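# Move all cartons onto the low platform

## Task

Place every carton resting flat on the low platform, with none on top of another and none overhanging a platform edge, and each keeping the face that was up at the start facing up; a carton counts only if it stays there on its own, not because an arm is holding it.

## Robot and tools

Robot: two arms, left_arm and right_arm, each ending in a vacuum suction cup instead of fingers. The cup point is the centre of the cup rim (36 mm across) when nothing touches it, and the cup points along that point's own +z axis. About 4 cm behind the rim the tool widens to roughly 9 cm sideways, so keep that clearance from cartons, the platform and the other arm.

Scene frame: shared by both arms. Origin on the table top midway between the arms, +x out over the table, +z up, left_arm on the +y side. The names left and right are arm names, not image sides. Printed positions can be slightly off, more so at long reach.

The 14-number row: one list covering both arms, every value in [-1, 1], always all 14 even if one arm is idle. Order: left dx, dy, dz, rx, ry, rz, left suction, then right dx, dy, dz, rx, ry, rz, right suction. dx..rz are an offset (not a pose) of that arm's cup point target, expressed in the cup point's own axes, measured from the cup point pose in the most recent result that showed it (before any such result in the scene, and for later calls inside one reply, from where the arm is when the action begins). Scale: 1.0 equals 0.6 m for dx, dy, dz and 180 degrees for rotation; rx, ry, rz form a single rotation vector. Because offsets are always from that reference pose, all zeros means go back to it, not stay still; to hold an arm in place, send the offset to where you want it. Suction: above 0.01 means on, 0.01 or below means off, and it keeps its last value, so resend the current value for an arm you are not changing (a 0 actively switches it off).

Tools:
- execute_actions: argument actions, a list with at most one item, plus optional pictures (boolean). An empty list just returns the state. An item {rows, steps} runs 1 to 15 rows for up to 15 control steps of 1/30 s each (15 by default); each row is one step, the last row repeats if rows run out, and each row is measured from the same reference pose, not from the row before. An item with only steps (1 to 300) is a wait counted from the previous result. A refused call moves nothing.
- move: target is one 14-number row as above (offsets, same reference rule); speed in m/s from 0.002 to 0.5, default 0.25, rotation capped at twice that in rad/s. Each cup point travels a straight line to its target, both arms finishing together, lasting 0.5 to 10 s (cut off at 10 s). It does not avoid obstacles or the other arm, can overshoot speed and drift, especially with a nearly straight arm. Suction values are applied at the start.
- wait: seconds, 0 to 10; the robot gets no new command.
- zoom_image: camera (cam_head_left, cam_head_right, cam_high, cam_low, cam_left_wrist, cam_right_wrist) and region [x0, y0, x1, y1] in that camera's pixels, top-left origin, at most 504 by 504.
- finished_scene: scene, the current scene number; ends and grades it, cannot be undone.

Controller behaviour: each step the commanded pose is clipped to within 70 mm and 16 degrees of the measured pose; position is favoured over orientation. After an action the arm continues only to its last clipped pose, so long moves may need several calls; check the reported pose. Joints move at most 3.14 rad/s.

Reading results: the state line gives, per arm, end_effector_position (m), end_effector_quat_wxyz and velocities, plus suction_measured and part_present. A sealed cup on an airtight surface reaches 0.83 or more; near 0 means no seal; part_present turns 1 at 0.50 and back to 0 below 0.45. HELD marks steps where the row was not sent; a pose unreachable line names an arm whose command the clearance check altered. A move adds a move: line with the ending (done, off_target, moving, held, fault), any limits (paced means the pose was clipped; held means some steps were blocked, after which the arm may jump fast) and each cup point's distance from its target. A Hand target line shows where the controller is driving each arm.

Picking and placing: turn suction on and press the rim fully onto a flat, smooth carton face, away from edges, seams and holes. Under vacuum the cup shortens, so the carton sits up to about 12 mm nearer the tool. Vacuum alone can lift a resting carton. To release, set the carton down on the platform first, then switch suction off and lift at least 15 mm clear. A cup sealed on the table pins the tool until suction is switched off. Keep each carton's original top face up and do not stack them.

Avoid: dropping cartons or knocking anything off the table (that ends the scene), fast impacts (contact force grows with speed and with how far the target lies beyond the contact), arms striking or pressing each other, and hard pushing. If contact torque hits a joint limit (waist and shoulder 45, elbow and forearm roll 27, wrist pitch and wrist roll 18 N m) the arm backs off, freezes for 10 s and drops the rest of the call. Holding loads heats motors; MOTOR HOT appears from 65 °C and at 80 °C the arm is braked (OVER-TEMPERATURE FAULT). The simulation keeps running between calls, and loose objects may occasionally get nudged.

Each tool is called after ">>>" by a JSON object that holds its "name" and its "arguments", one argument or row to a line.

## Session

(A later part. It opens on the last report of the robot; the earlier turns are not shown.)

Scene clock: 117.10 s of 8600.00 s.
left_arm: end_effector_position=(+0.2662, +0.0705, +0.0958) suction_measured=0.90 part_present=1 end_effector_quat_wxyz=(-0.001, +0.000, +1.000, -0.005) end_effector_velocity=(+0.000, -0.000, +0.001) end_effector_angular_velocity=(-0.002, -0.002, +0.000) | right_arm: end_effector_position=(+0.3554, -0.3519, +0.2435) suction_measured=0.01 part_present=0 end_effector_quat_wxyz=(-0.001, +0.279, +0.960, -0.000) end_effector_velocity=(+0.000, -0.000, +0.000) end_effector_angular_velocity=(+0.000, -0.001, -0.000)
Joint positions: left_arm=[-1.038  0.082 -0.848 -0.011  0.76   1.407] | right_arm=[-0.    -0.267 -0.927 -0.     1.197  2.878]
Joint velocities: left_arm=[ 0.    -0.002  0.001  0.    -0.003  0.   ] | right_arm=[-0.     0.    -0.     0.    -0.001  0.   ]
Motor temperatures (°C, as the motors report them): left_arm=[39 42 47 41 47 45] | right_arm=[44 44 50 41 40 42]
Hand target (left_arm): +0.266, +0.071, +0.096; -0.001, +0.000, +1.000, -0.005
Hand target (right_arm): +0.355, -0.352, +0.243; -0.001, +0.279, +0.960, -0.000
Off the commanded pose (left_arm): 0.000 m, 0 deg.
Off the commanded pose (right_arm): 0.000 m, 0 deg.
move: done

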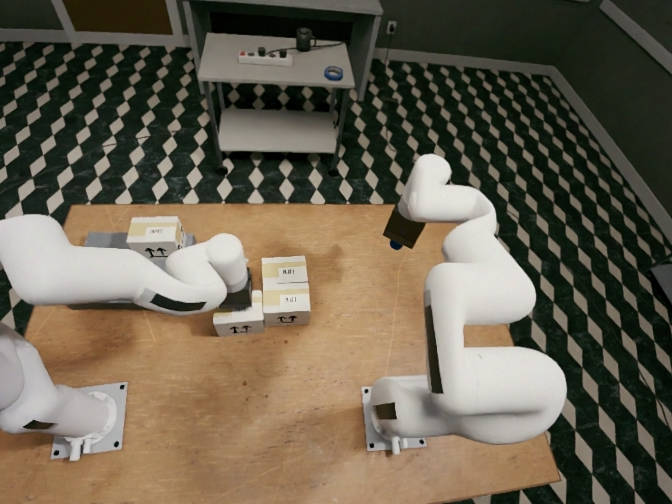

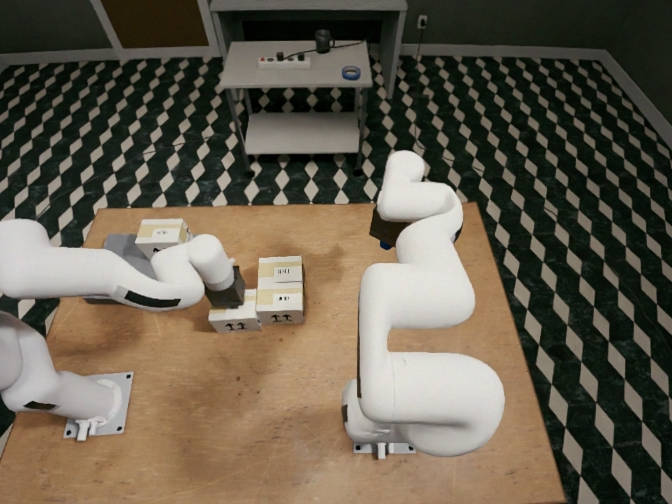

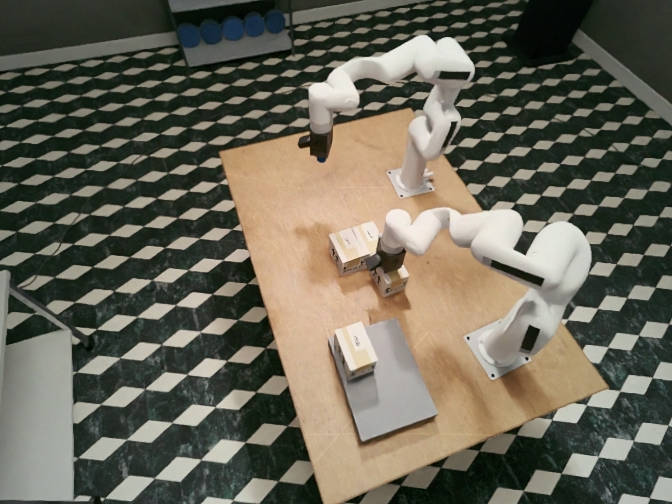

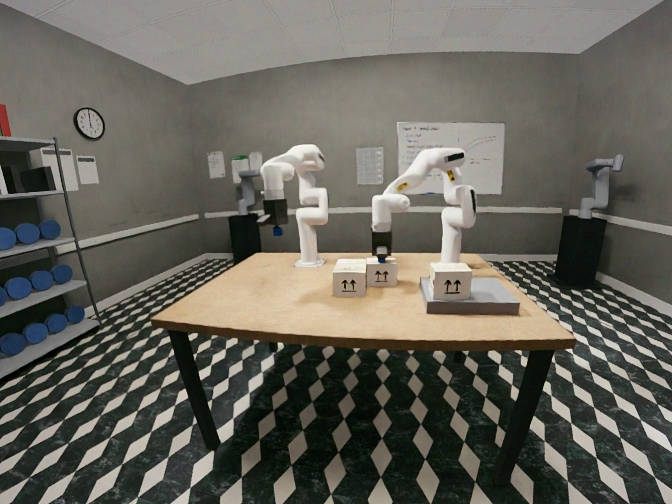

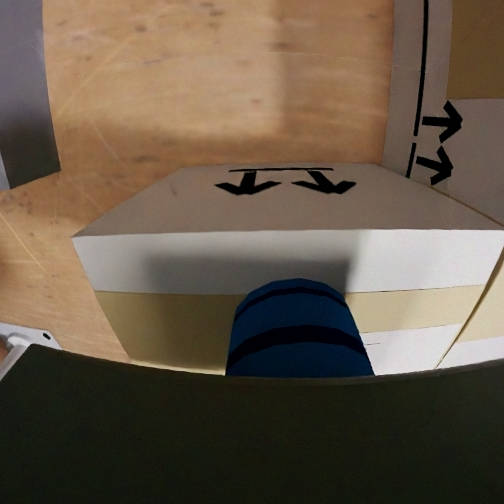

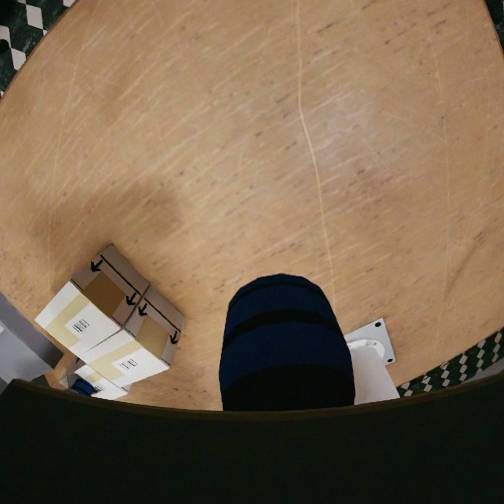

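>>> {"name": "move", "arguments": {
  "target": [0,0,-0.22,0,0,0,1,0,0,0,0,0,0,0],
  "speed": 0.2
}}

>>> {"name": "move", "arguments": {
  "target": [-0.37,0.61,-0.03,0,0,0,1,0,0,0,0,0,0,0],
  "speed": 0.25
}}

>>> {"name": "move", "arguments": {
  "target": [-0.01,0,0.135,0,0,0,1,0,0,0,0,0,0,0],
  "speed": 0.12
}}

Scene clock: 127.57 s of 8600.00 s.
left_arm: end_effector_position=(+0.2670, +0.0721, +0.2271) suction_measured=0.90 part_present=1 end_effector_quat_wxyz=(-0.002, -0.000, +1.000, -0.004) end_effector_velocity=(+0.002, -0.004, +0.008) end_effector_angular_velocity=(-0.016, -0.011, +0.000) | right_arm: end_effector_position=(+0.3554, -0.3519, +0.2435) suction_measured=0.01 part_present=0 end_effector_quat_wxyz=(-0.001, +0.279, +0.960, -0.000) end_effector_velocity=(+0.000, +0.000, +0.000) end_effector_angular_velocity=(+0.000, -0.000, +0.001)
Joint positions: left_arm=[-1.033 -0.097 -1.048 -0.008  1.141  1.405] | right_arm=[-0.    -0.267 -0.927 -0.     1.197  2.878]
Joint velocities: left_arm=[-0.    -0.006 -0.013  0.     0.    -0.   ] | right_arm=[ 0.     0.    -0.     0.     0.    -0.001]
Motor temperatures (°C, as the motors report them): left_arm=[39 42 47 41 47 45] | right_arm=[44 44 50 41 40 42]
Hand target (left_arm): +0.267, +0.072, +0.228; -0.001, -0.000, +1.000, -0.005
Hand target (right_arm): +0.355, -0.352, +0.243; -0.001, +0.279, +0.960, -0.000
Off the commanded pose (left_arm): 0.001 m, 0 deg.
Off the commanded pose (right_arm): 0.000 m, 0 deg.
After step 90, 6.33 s passed at rest.
move: done

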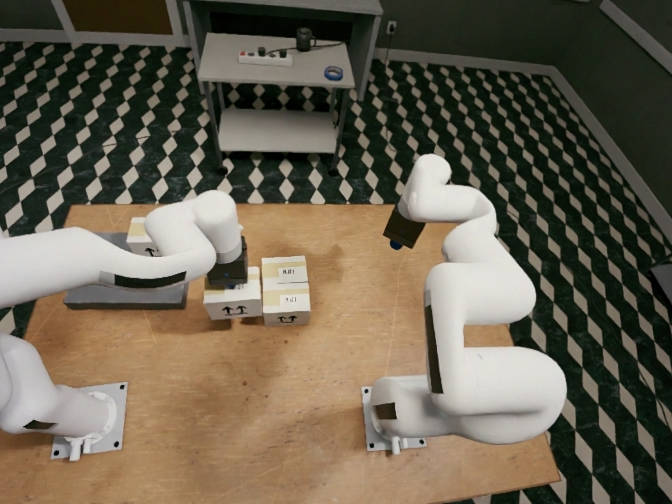

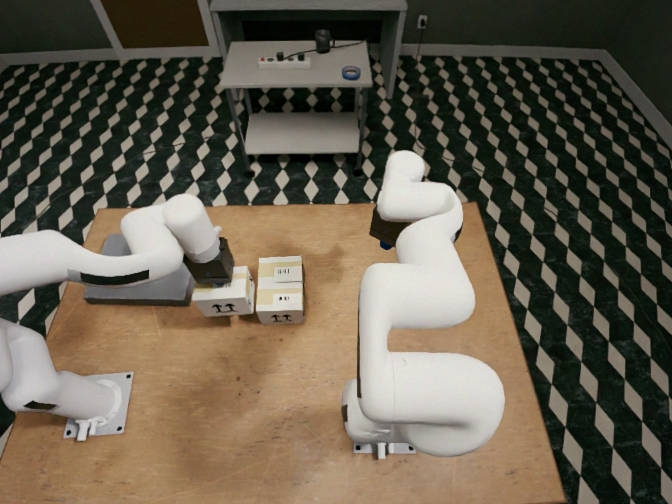

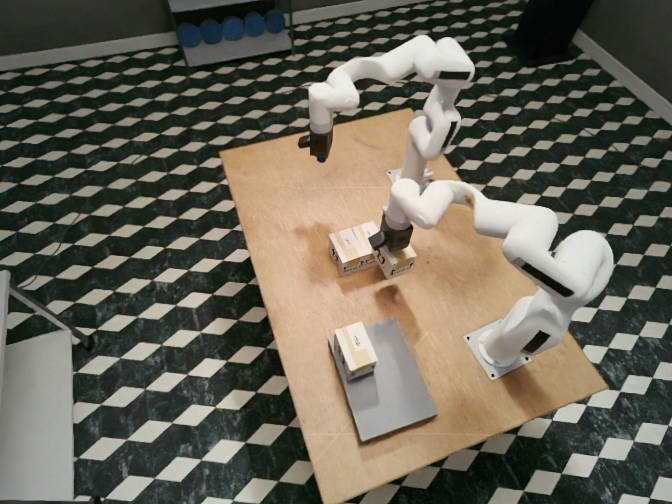

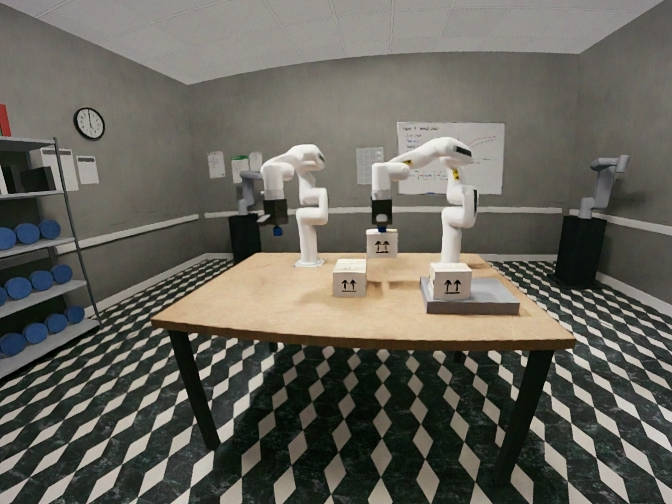

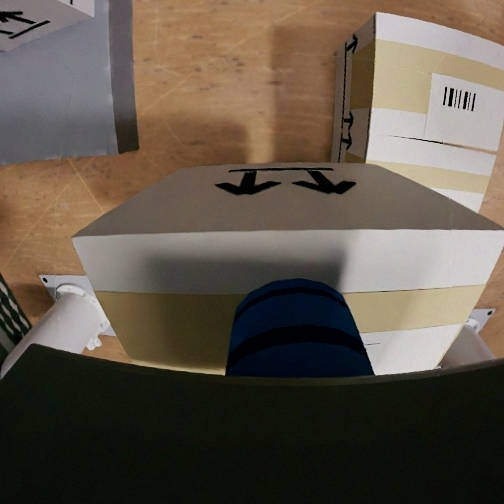

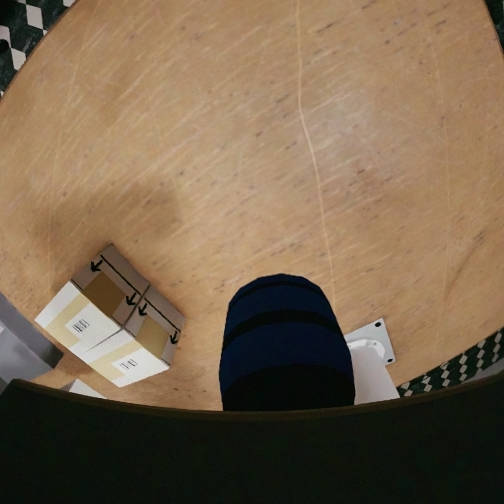

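Scene clock: 129.73 s of 8600.00 s.
left_arm: end_effector_position=(+0.4893, +0.4396, +0.2419) suction_measured=0.90 part_present=1 end_effector_quat_wxyz=(-0.001, -0.000, +1.000, +0.000) end_effector_velocity=(+0.001, +0.002, +0.001) end_effector_angular_velocity=(+0.000, -0.002, +0.002) | right_arm: end_effector_position=(+0.3554, -0.3519, +0.2435) suction_measured=0.01 part_present=0 end_effector_quat_wxyz=(-0.001, +0.279, +0.960, -0.000) end_effector_velocity=(-0.000, -0.000, -0.000) end_effector_angular_velocity=(-0.000, +0.000, +0.000)
Joint positions: left_arm=[-0.075  0.011 -1.214  0.     1.205  2.36 ] | right_arm=[-0.    -0.267 -0.927 -0.     1.197  2.878]
Joint velocities: left_arm=[ 0.005  0.002 -0.005  0.     0.002  0.003] | right_arm=[ 0.  0.  0. -0. -0.  0.]
Motor temperatures (°C, as the motors report them): left_arm=[39 42 48 41 47 45] | right_arm=[44 44 50 41 40 42]
Hand target (left_arm): +0.489, +0.440, +0.242; -0.001, -0.000, +1.000, +0.000
Hand target (right_arm): +0.355, -0.352, +0.243; -0.001, +0.279, +0.960, -0.000
Off the commanded pose (left_arm): 0.001 m, 0 deg.
Off the commanded pose (right_arm): 0.000 m, 0 deg.
move: done

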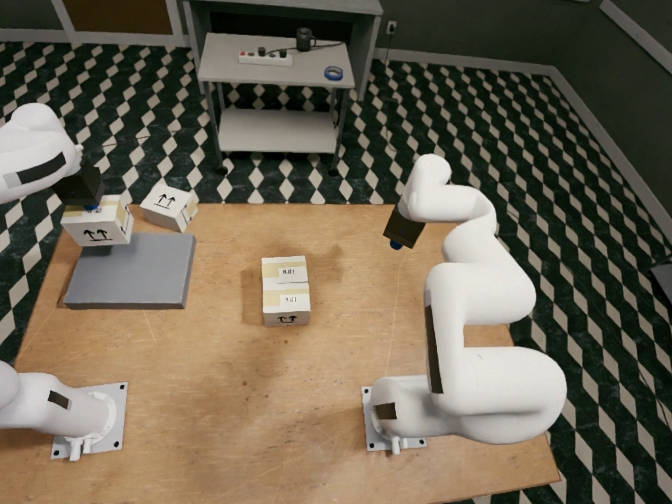

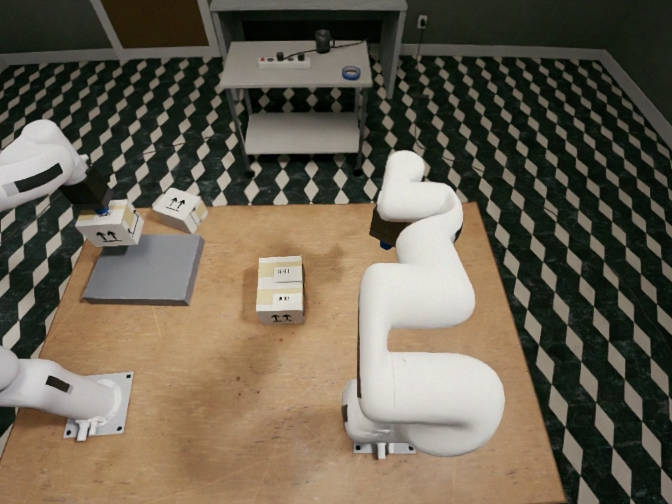

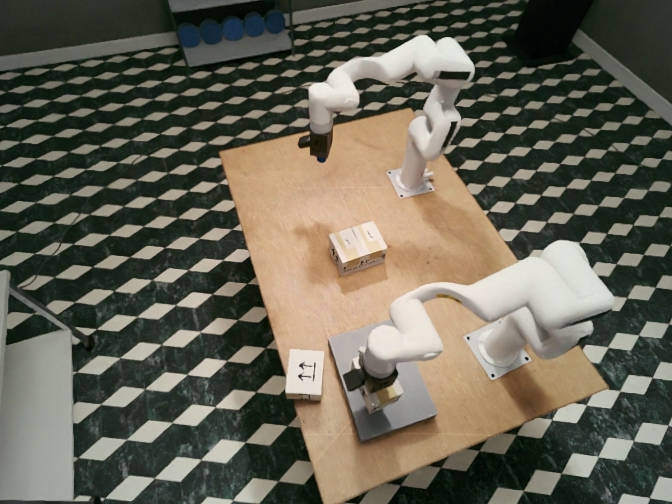

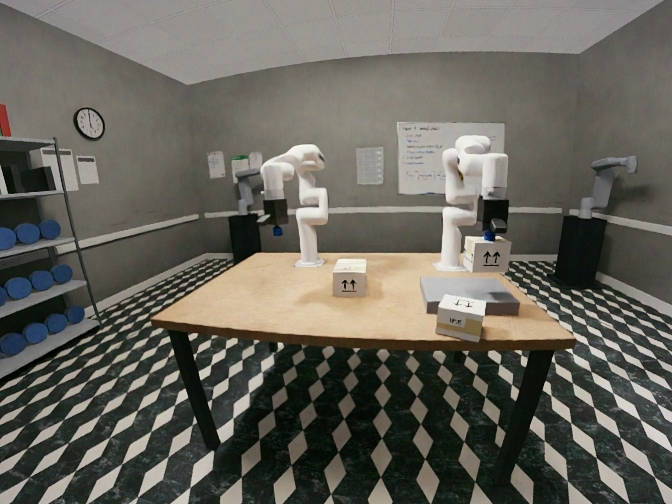

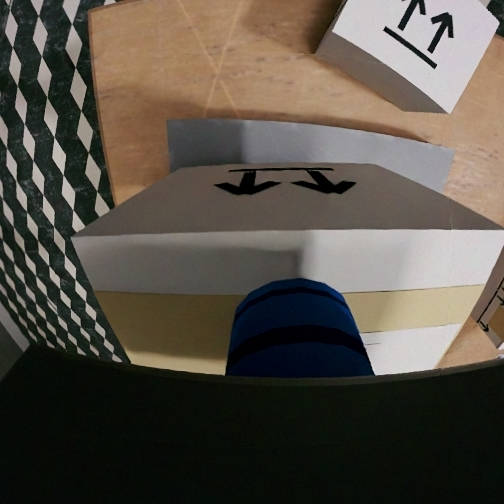

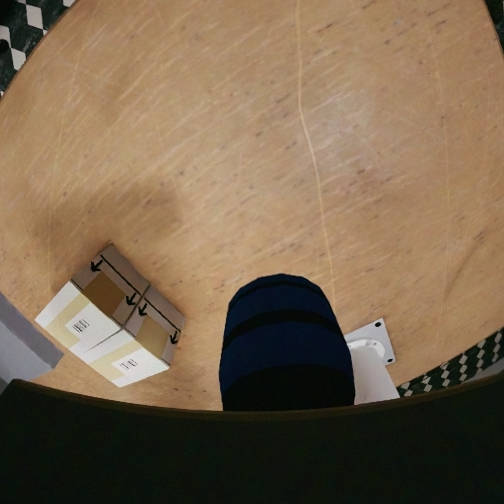

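Scene clock: 130.83 s of 8600.00 s.
left_arm: end_effector_position=(+0.4952, +0.4392, +0.1614) suction_measured=0.90 part_present=1 end_effector_quat_wxyz=(-0.000, +0.000, +1.000, -0.000) end_effector_velocity=(-0.004, -0.000, -0.005) end_effector_angular_velocity=(+0.000, +0.014, -0.001) | right_arm: end_effector_position=(+0.3554, -0.3519, +0.2435) suction_measured=0.01 part_present=0 end_effector_quat_wxyz=(-0.001, +0.279, +0.960, -0.000) end_effector_velocity=(+0.000, -0.000, +0.000) end_effector_angular_velocity=(+0.000, -0.001, +0.001)
Joint positions: left_arm=[-0.076  0.1   -1.083 -0.     0.984  2.36 ] | right_arm=[-0.    -0.267 -0.927 -0.     1.197  2.878]
Joint velocities: left_arm=[-0.001  0.004  0.008  0.     0.002  0.   ] | right_arm=[-0.    -0.    -0.     0.    -0.001 -0.001]
Motor temperatures (°C, as the motors report them): left_arm=[39 42 48 41 47 45] | right_arm=[44 44 50 41 40 42]
Hand target (left_arm): +0.495, +0.439, +0.161; -0.001, +0.000, +1.000, -0.000
Hand target (right_arm): +0.355, -0.352, +0.243; -0.001, +0.279, +0.960, -0.000
Off the commanded pose (left_arm): 0.001 m, 0 deg.
Off the commanded pose (right_arm): 0.000 m, 0 deg.
move: done

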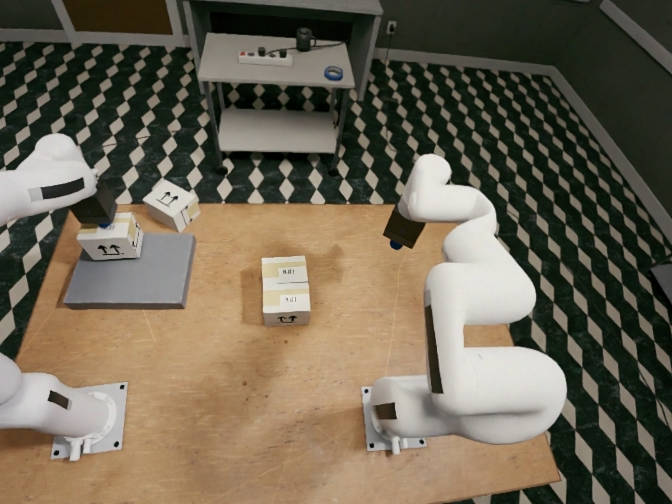

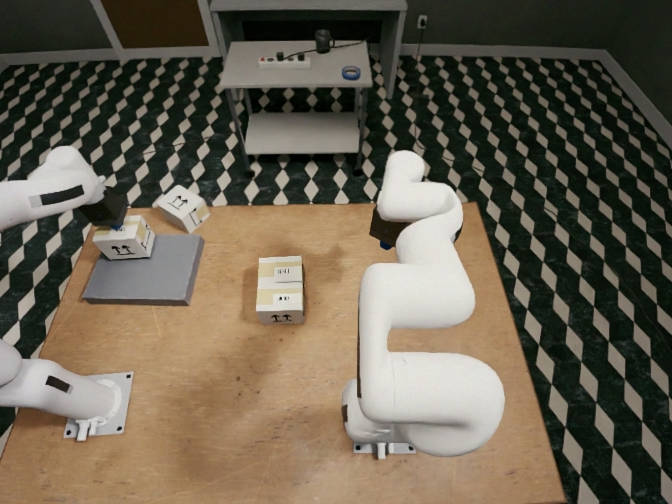

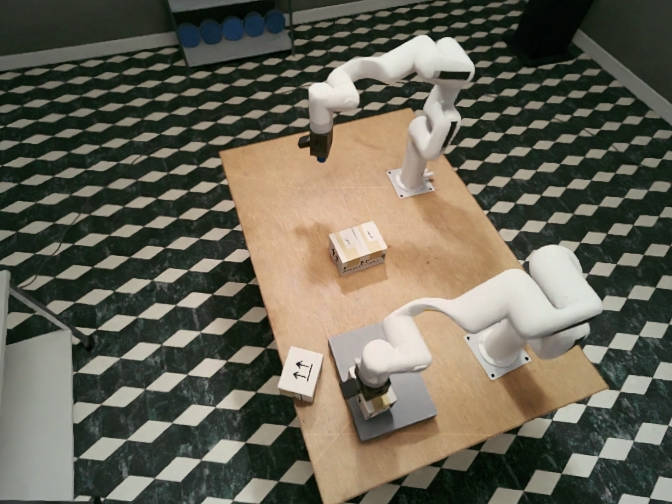

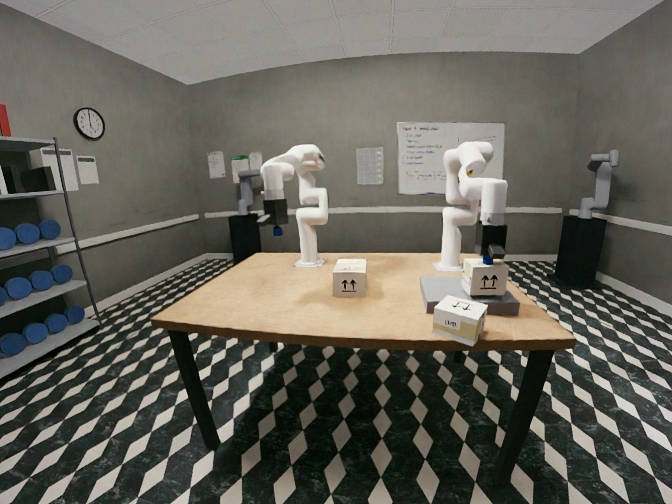

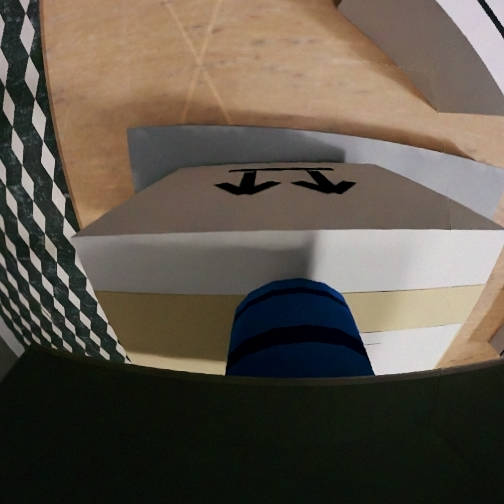

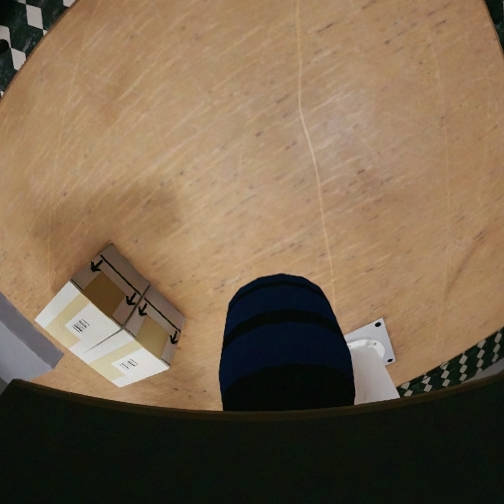

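>>> {"name": "move", "arguments": {
  "target": [0,0.012,0.029,0,0,0,1,0,0,0,0,0,0,0],
  "speed": 0.03
}}

>>> {"name": "execute_actions", "arguments": {
  "actions": [
    {"rows":[[0,0,0,0,0,0,0,0,0,0,0,0,0,0]],"steps":8}
  ],
  "pictures": false
}}

>>> {"name": "move", "arguments": {
  "target": [-0.05,-0.2,-0.28,0,0,0,0,0,0,0,0,0,0,0],
  "speed": 0.2
}}

Scene clock: 137.77 s of 8600.00 s.
left_arm: end_effector_position=(+0.4953, +0.4463, +0.1443) suction_measured=0.90 part_present=1 end_effector_quat_wxyz=(-0.000, +0.000, +1.000, +0.000) end_effector_velocity=(-0.001, -0.000, -0.001) end_effector_angular_velocity=(+0.000, +0.002, -0.001) | right_arm: end_effector_position=(+0.3554, -0.3519, +0.2435) suction_measured=0.01 part_present=0 end_effector_quat_wxyz=(-0.001, +0.279, +0.960, -0.000) end_effector_velocity=(+0.000, -0.000, +0.000) end_effector_angular_velocity=(-0.000, -0.000, -0.000)
Joint positions: left_arm=[-0.061  0.122 -1.059  0.     0.936  2.375] | right_arm=[-0.    -0.267 -0.927 -0.     1.197  2.878]
Joint velocities: left_arm=[-0.     0.001  0.002  0.    -0.     0.001] | right_arm=[-0. -0. -0. -0. -0. -0.]
Motor temperatures (°C, as the motors report them): left_arm=[39 43 48 41 47 45] | right_arm=[44 44 50 41 40 42]
Hand target (left_arm): +0.495, +0.446, +0.144; -0.000, +0.000, +1.000, +0.000
Hand target (right_arm): +0.355, -0.352, +0.243; -0.001, +0.279, +0.960, -0.000
Off the commanded pose (left_arm): 0.000 m, 0 deg.
Off the commanded pose (right_arm): 0.000 m, 0 deg.
After step 90, 3.07 s passed at rest.
move: done

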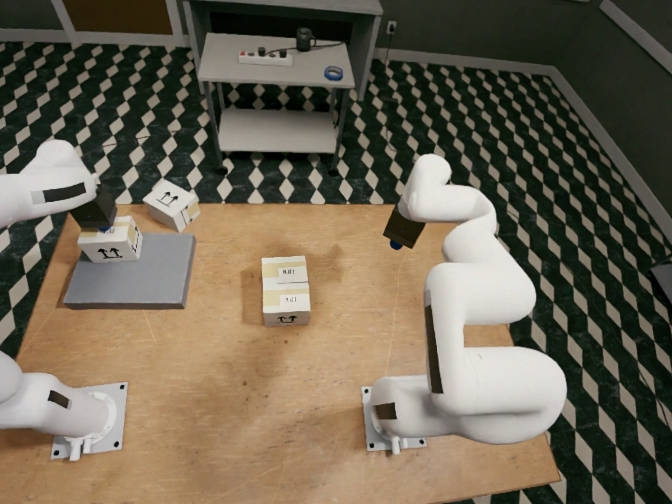

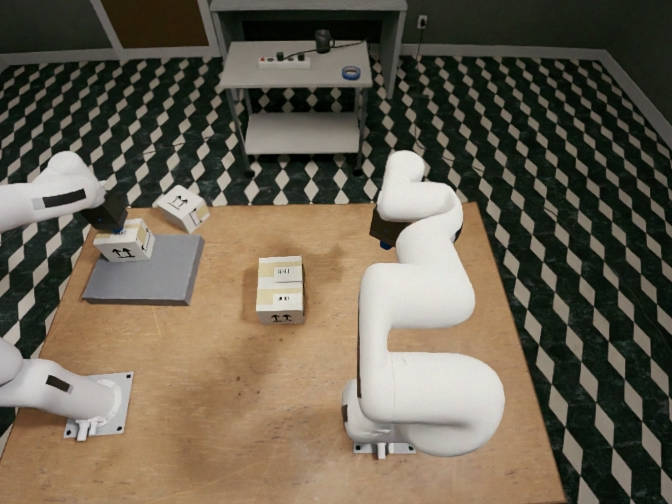

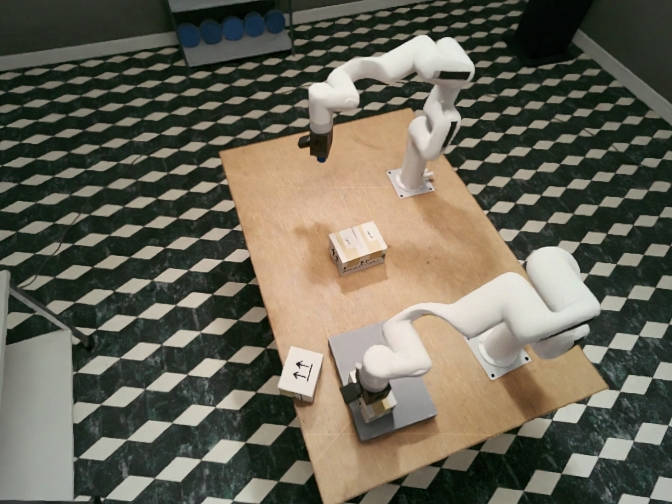

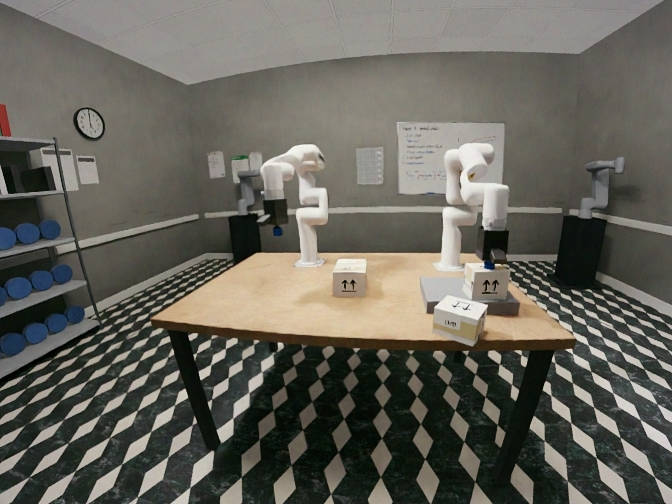

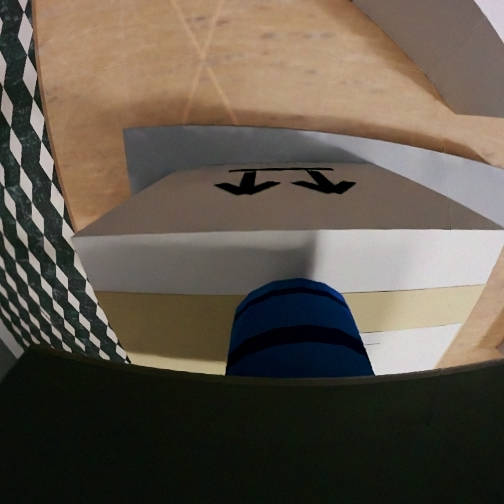

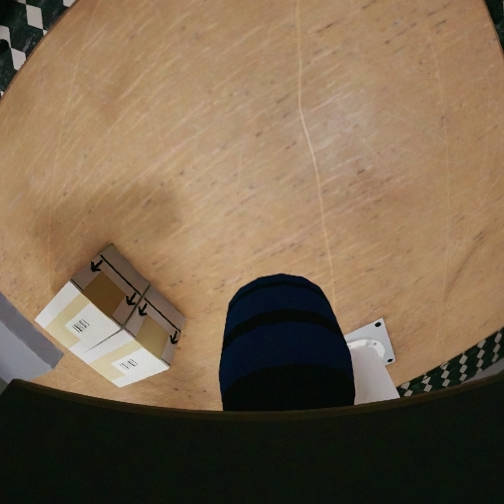

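Scene clock: 138.03 s of 8600.00 s.
left_arm: end_effector_position=(+0.4971, +0.4463, +0.1472) suction_measured=0.00 part_present=0 end_effector_quat_wxyz=(+0.003, +0.000, +1.000, +0.000) end_effector_velocity=(-0.013, -0.000, -0.018) end_effector_angular_velocity=(-0.001, +0.045, -0.000) | right_arm: end_effector_position=(+0.3554, -0.3519, +0.2435) suction_measured=0.01 part_present=0 end_effector_quat_wxyz=(-0.001, +0.279, +0.960, -0.000) end_effector_velocity=(+0.000, +0.000, +0.000) end_effector_angular_velocity=(+0.000, +0.000, +0.001)
Joint positions: left_arm=[-0.061  0.119 -1.062  0.     0.936  2.375] | right_arm=[-0.    -0.267 -0.927 -0.     1.197  2.878]
Joint velocities: left_arm=[-0.     0.015  0.026  0.     0.003 -0.   ] | right_arm=[ 0.  0. -0.  0.  0. -0.]
Motor temperatures (°C, as the motors report them): left_arm=[39 43 48 41 47 45] | right_arm=[44 44 50 41 40 42]
Hand target (left_arm): +0.495, +0.446, +0.144; -0.000, +0.000, +1.000, +0.000
Hand target (right_arm): +0.355, -0.352, +0.243; -0.001, +0.279, +0.960, -0.000
Off the commanded pose (left_arm): 0.003 m, 0 deg.
Off the commanded pose (right_arm): 0.000 m, 0 deg.
Steps of this call (steps 1 to 8: all 8 steps of this action). Readings (end_effector_position | what the end effector reports):
1: left_arm (+0.4953, +0.4463, +0.1443) | right_arm (+0.3554, -0.3519, +0.2435) | left_arm suction_measured=0.85 part_present=1 | right_arm suction_measured=0.01 part_present=0
2: left_arm (+0.4954, +0.4463, +0.1444) | right_arm (+0.3554, -0.3519, +0.2435) | left_arm suction_measured=0.44 part_present=0 | right_arm suction_measured=0.01 part_present=0
4: left_arm (+0.4963, +0.4463, +0.1457) | right_arm (+0.3554, -0.3519, +0.2435) | left_arm suction_measured=0.03 part_present=0 | right_arm suction_measured=0.01 part_present=0
8: the state above

Scene clock: 139.73 s of 8600.00 s.
left_arm: end_effector_position=(+0.5259, +0.3270, +0.3129) suction_measured=0.00 part_present=0 end_effector_quat_wxyz=(+0.001, -0.001, +1.000, -0.000) end_effector_velocity=(+0.002, -0.001, +0.006) end_effector_angular_velocity=(-0.002, -0.009, -0.000) | right_arm: end_effector_position=(+0.3554, -0.3519, +0.2435) suction_measured=0.01 part_present=0 end_effector_quat_wxyz=(-0.001, +0.279, +0.960, -0.000) end_effector_velocity=(-0.000, +0.000, -0.000) end_effector_angular_velocity=(+0.000, +0.001, -0.000)
Joint positions: left_arm=[-0.29   0.173 -1.614 -0.001  1.44   2.144] | right_arm=[-0.    -0.267 -0.927 -0.     1.197  2.878]
Joint velocities: left_arm=[-0.002 -0.    -0.015 -0.     0.006 -0.001] | right_arm=[0. 0. 0. 0. 0. 0.]
Motor temperatures (°C, as the motors report them): left_arm=[39 43 48 41 47 45] | right_arm=[44 44 50 41 40 42]
Hand target (left_arm): +0.526, +0.327, +0.314; +0.002, -0.000, +1.000, -0.001
Hand target (right_arm): +0.355, -0.352, +0.243; -0.001, +0.279, +0.960, -0.000
Off the commanded pose (left_arm): 0.001 m, 0 deg.
Off the commanded pose (right_arm): 0.000 m, 0 deg.
move: done

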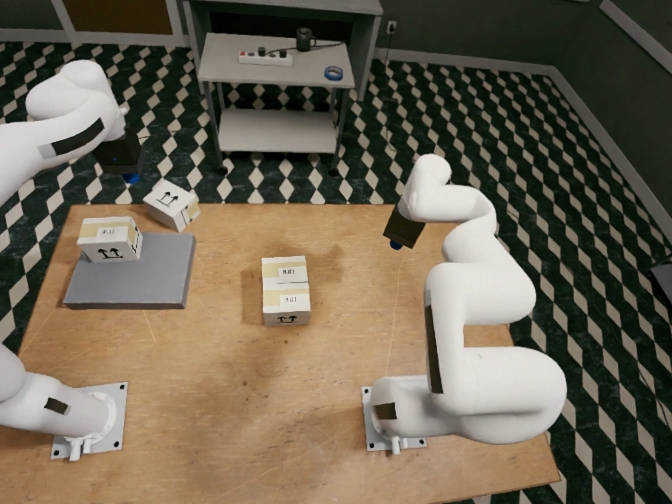

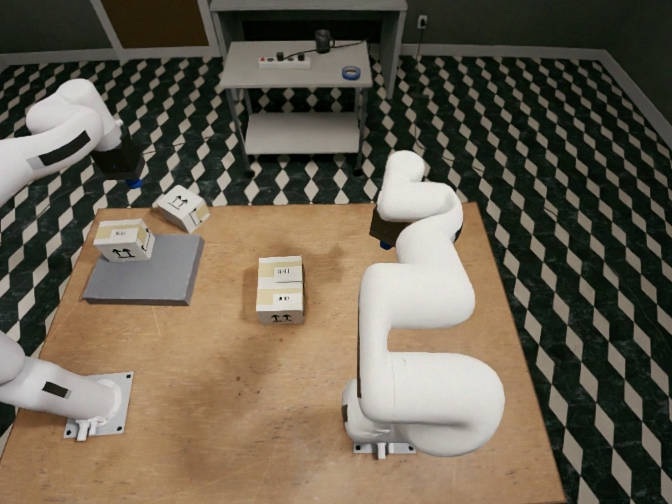

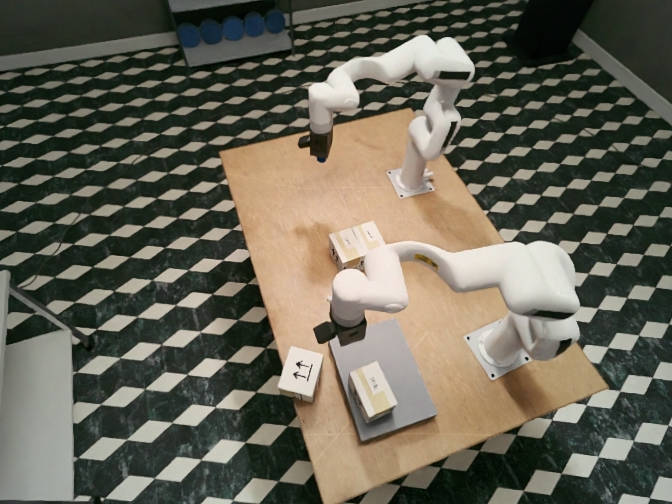

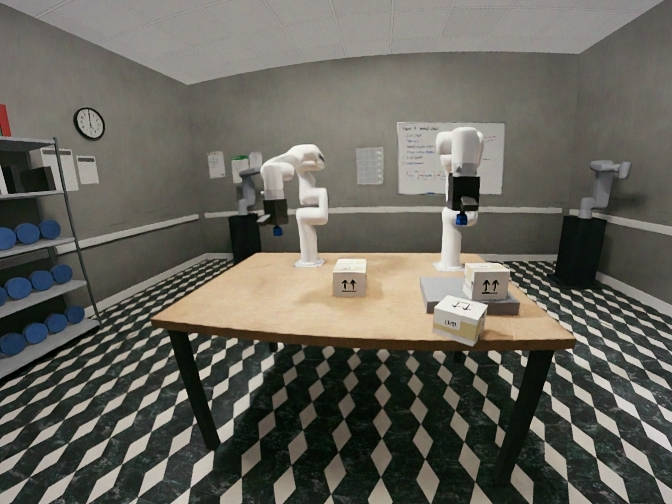

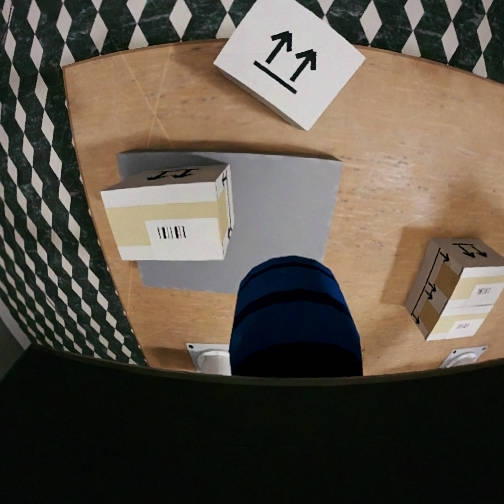

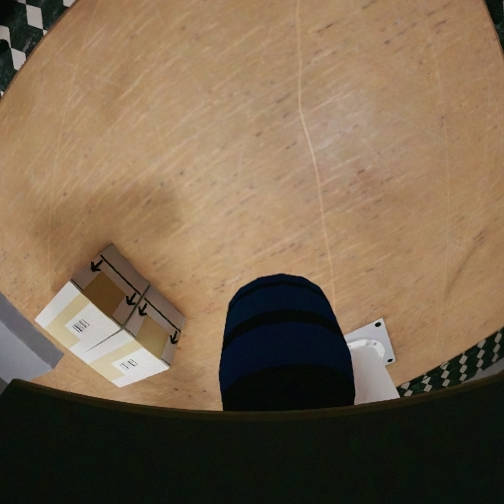

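>>> {"name": "move", "arguments": {
  "target": [-0.09,-0.012,0.19,0,0,0.19,0,0,0,0,0,0,0,0],
  "speed": 0.15
}}

Scene clock: 158.60 s of 8600.00 s.
left_arm: end_effector_position=(+0.5797, +0.3193, +0.1992) suction_measured=0.00 part_present=0 end_effector_quat_wxyz=(+0.001, +0.294, +0.956, -0.000) end_effector_velocity=(+0.002, -0.000, +0.002) end_effector_angular_velocity=(-0.002, -0.006, -0.004) | right_arm: end_effector_position=(+0.3554, -0.3519, +0.2435) suction_measured=0.01 part_present=0 end_effector_quat_wxyz=(-0.001, +0.279, +0.960, -0.000) end_effector_velocity=(+0.000, +0.000, +0.000) end_effector_angular_velocity=(+0.000, -0.000, -0.000)
Joint positions: left_arm=[-0.284  0.392 -1.59  -0.001  1.195  2.748] | right_arm=[-0.    -0.267 -0.927 -0.     1.197  2.878]
Joint velocities: left_arm=[ 0.    -0.001 -0.003 -0.    -0.002  0.005] | right_arm=[ 0. -0.  0.  0. -0.  0.]
Motor temperatures (°C, as the motors report them): left_arm=[39 43 49 41 47 45] | right_arm=[44 44 50 41 40 42]
Hand target (left_arm): +0.580, +0.319, +0.199; +0.001, +0.294, +0.956, -0.000
Hand target (right_arm): +0.355, -0.352, +0.243; -0.001, +0.279, +0.960, -0.000
Off the commanded pose (left_arm): 0.001 m, 0 deg.
Off the commanded pose (right_arm): 0.000 m, 0 deg.
After step 90, 13.53 s passed at rest.
move: done

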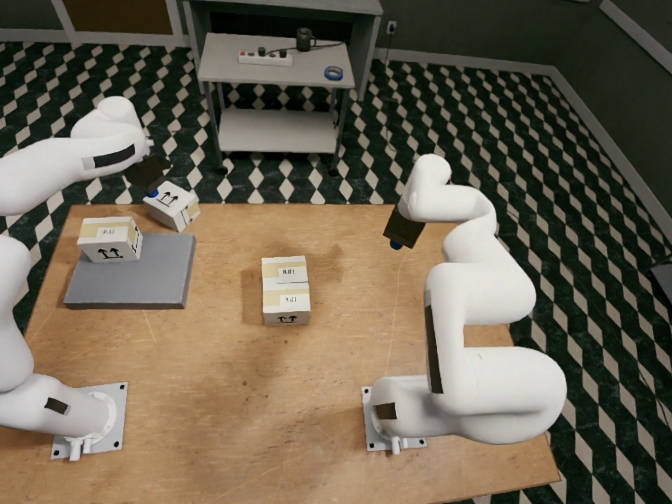

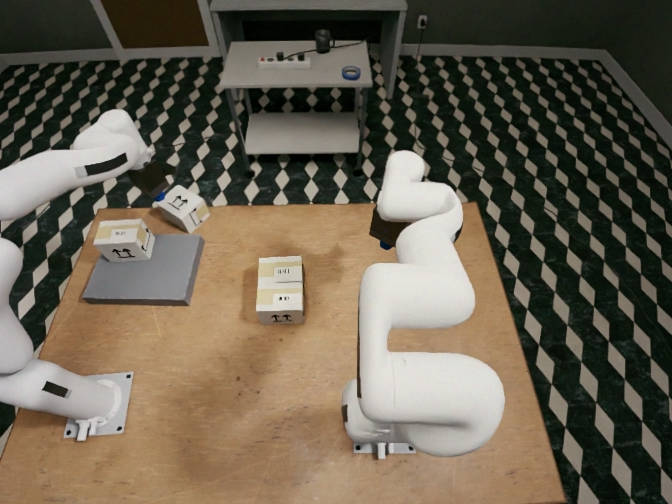

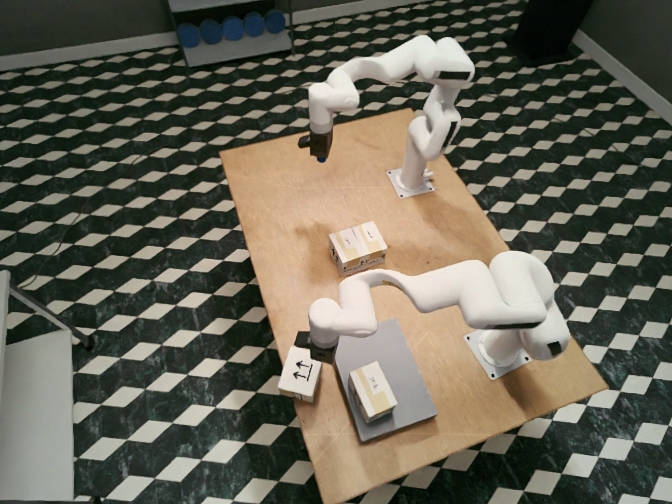

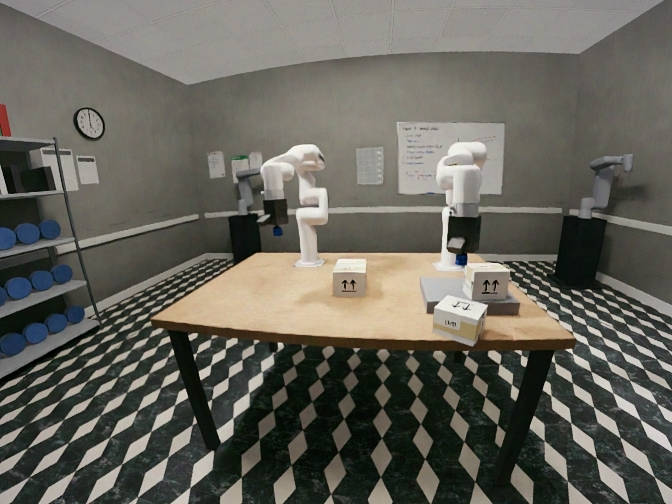

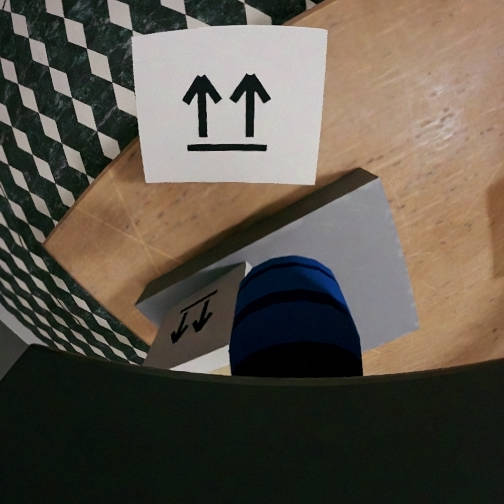

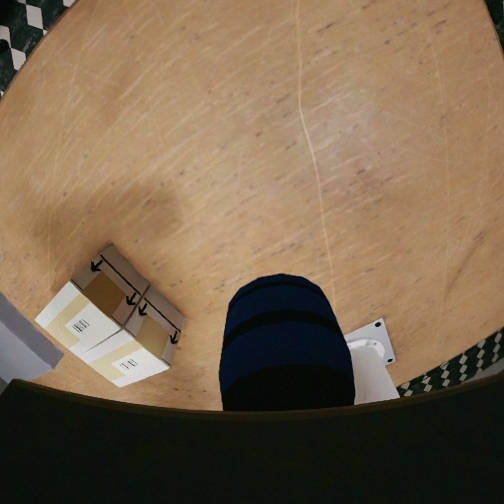

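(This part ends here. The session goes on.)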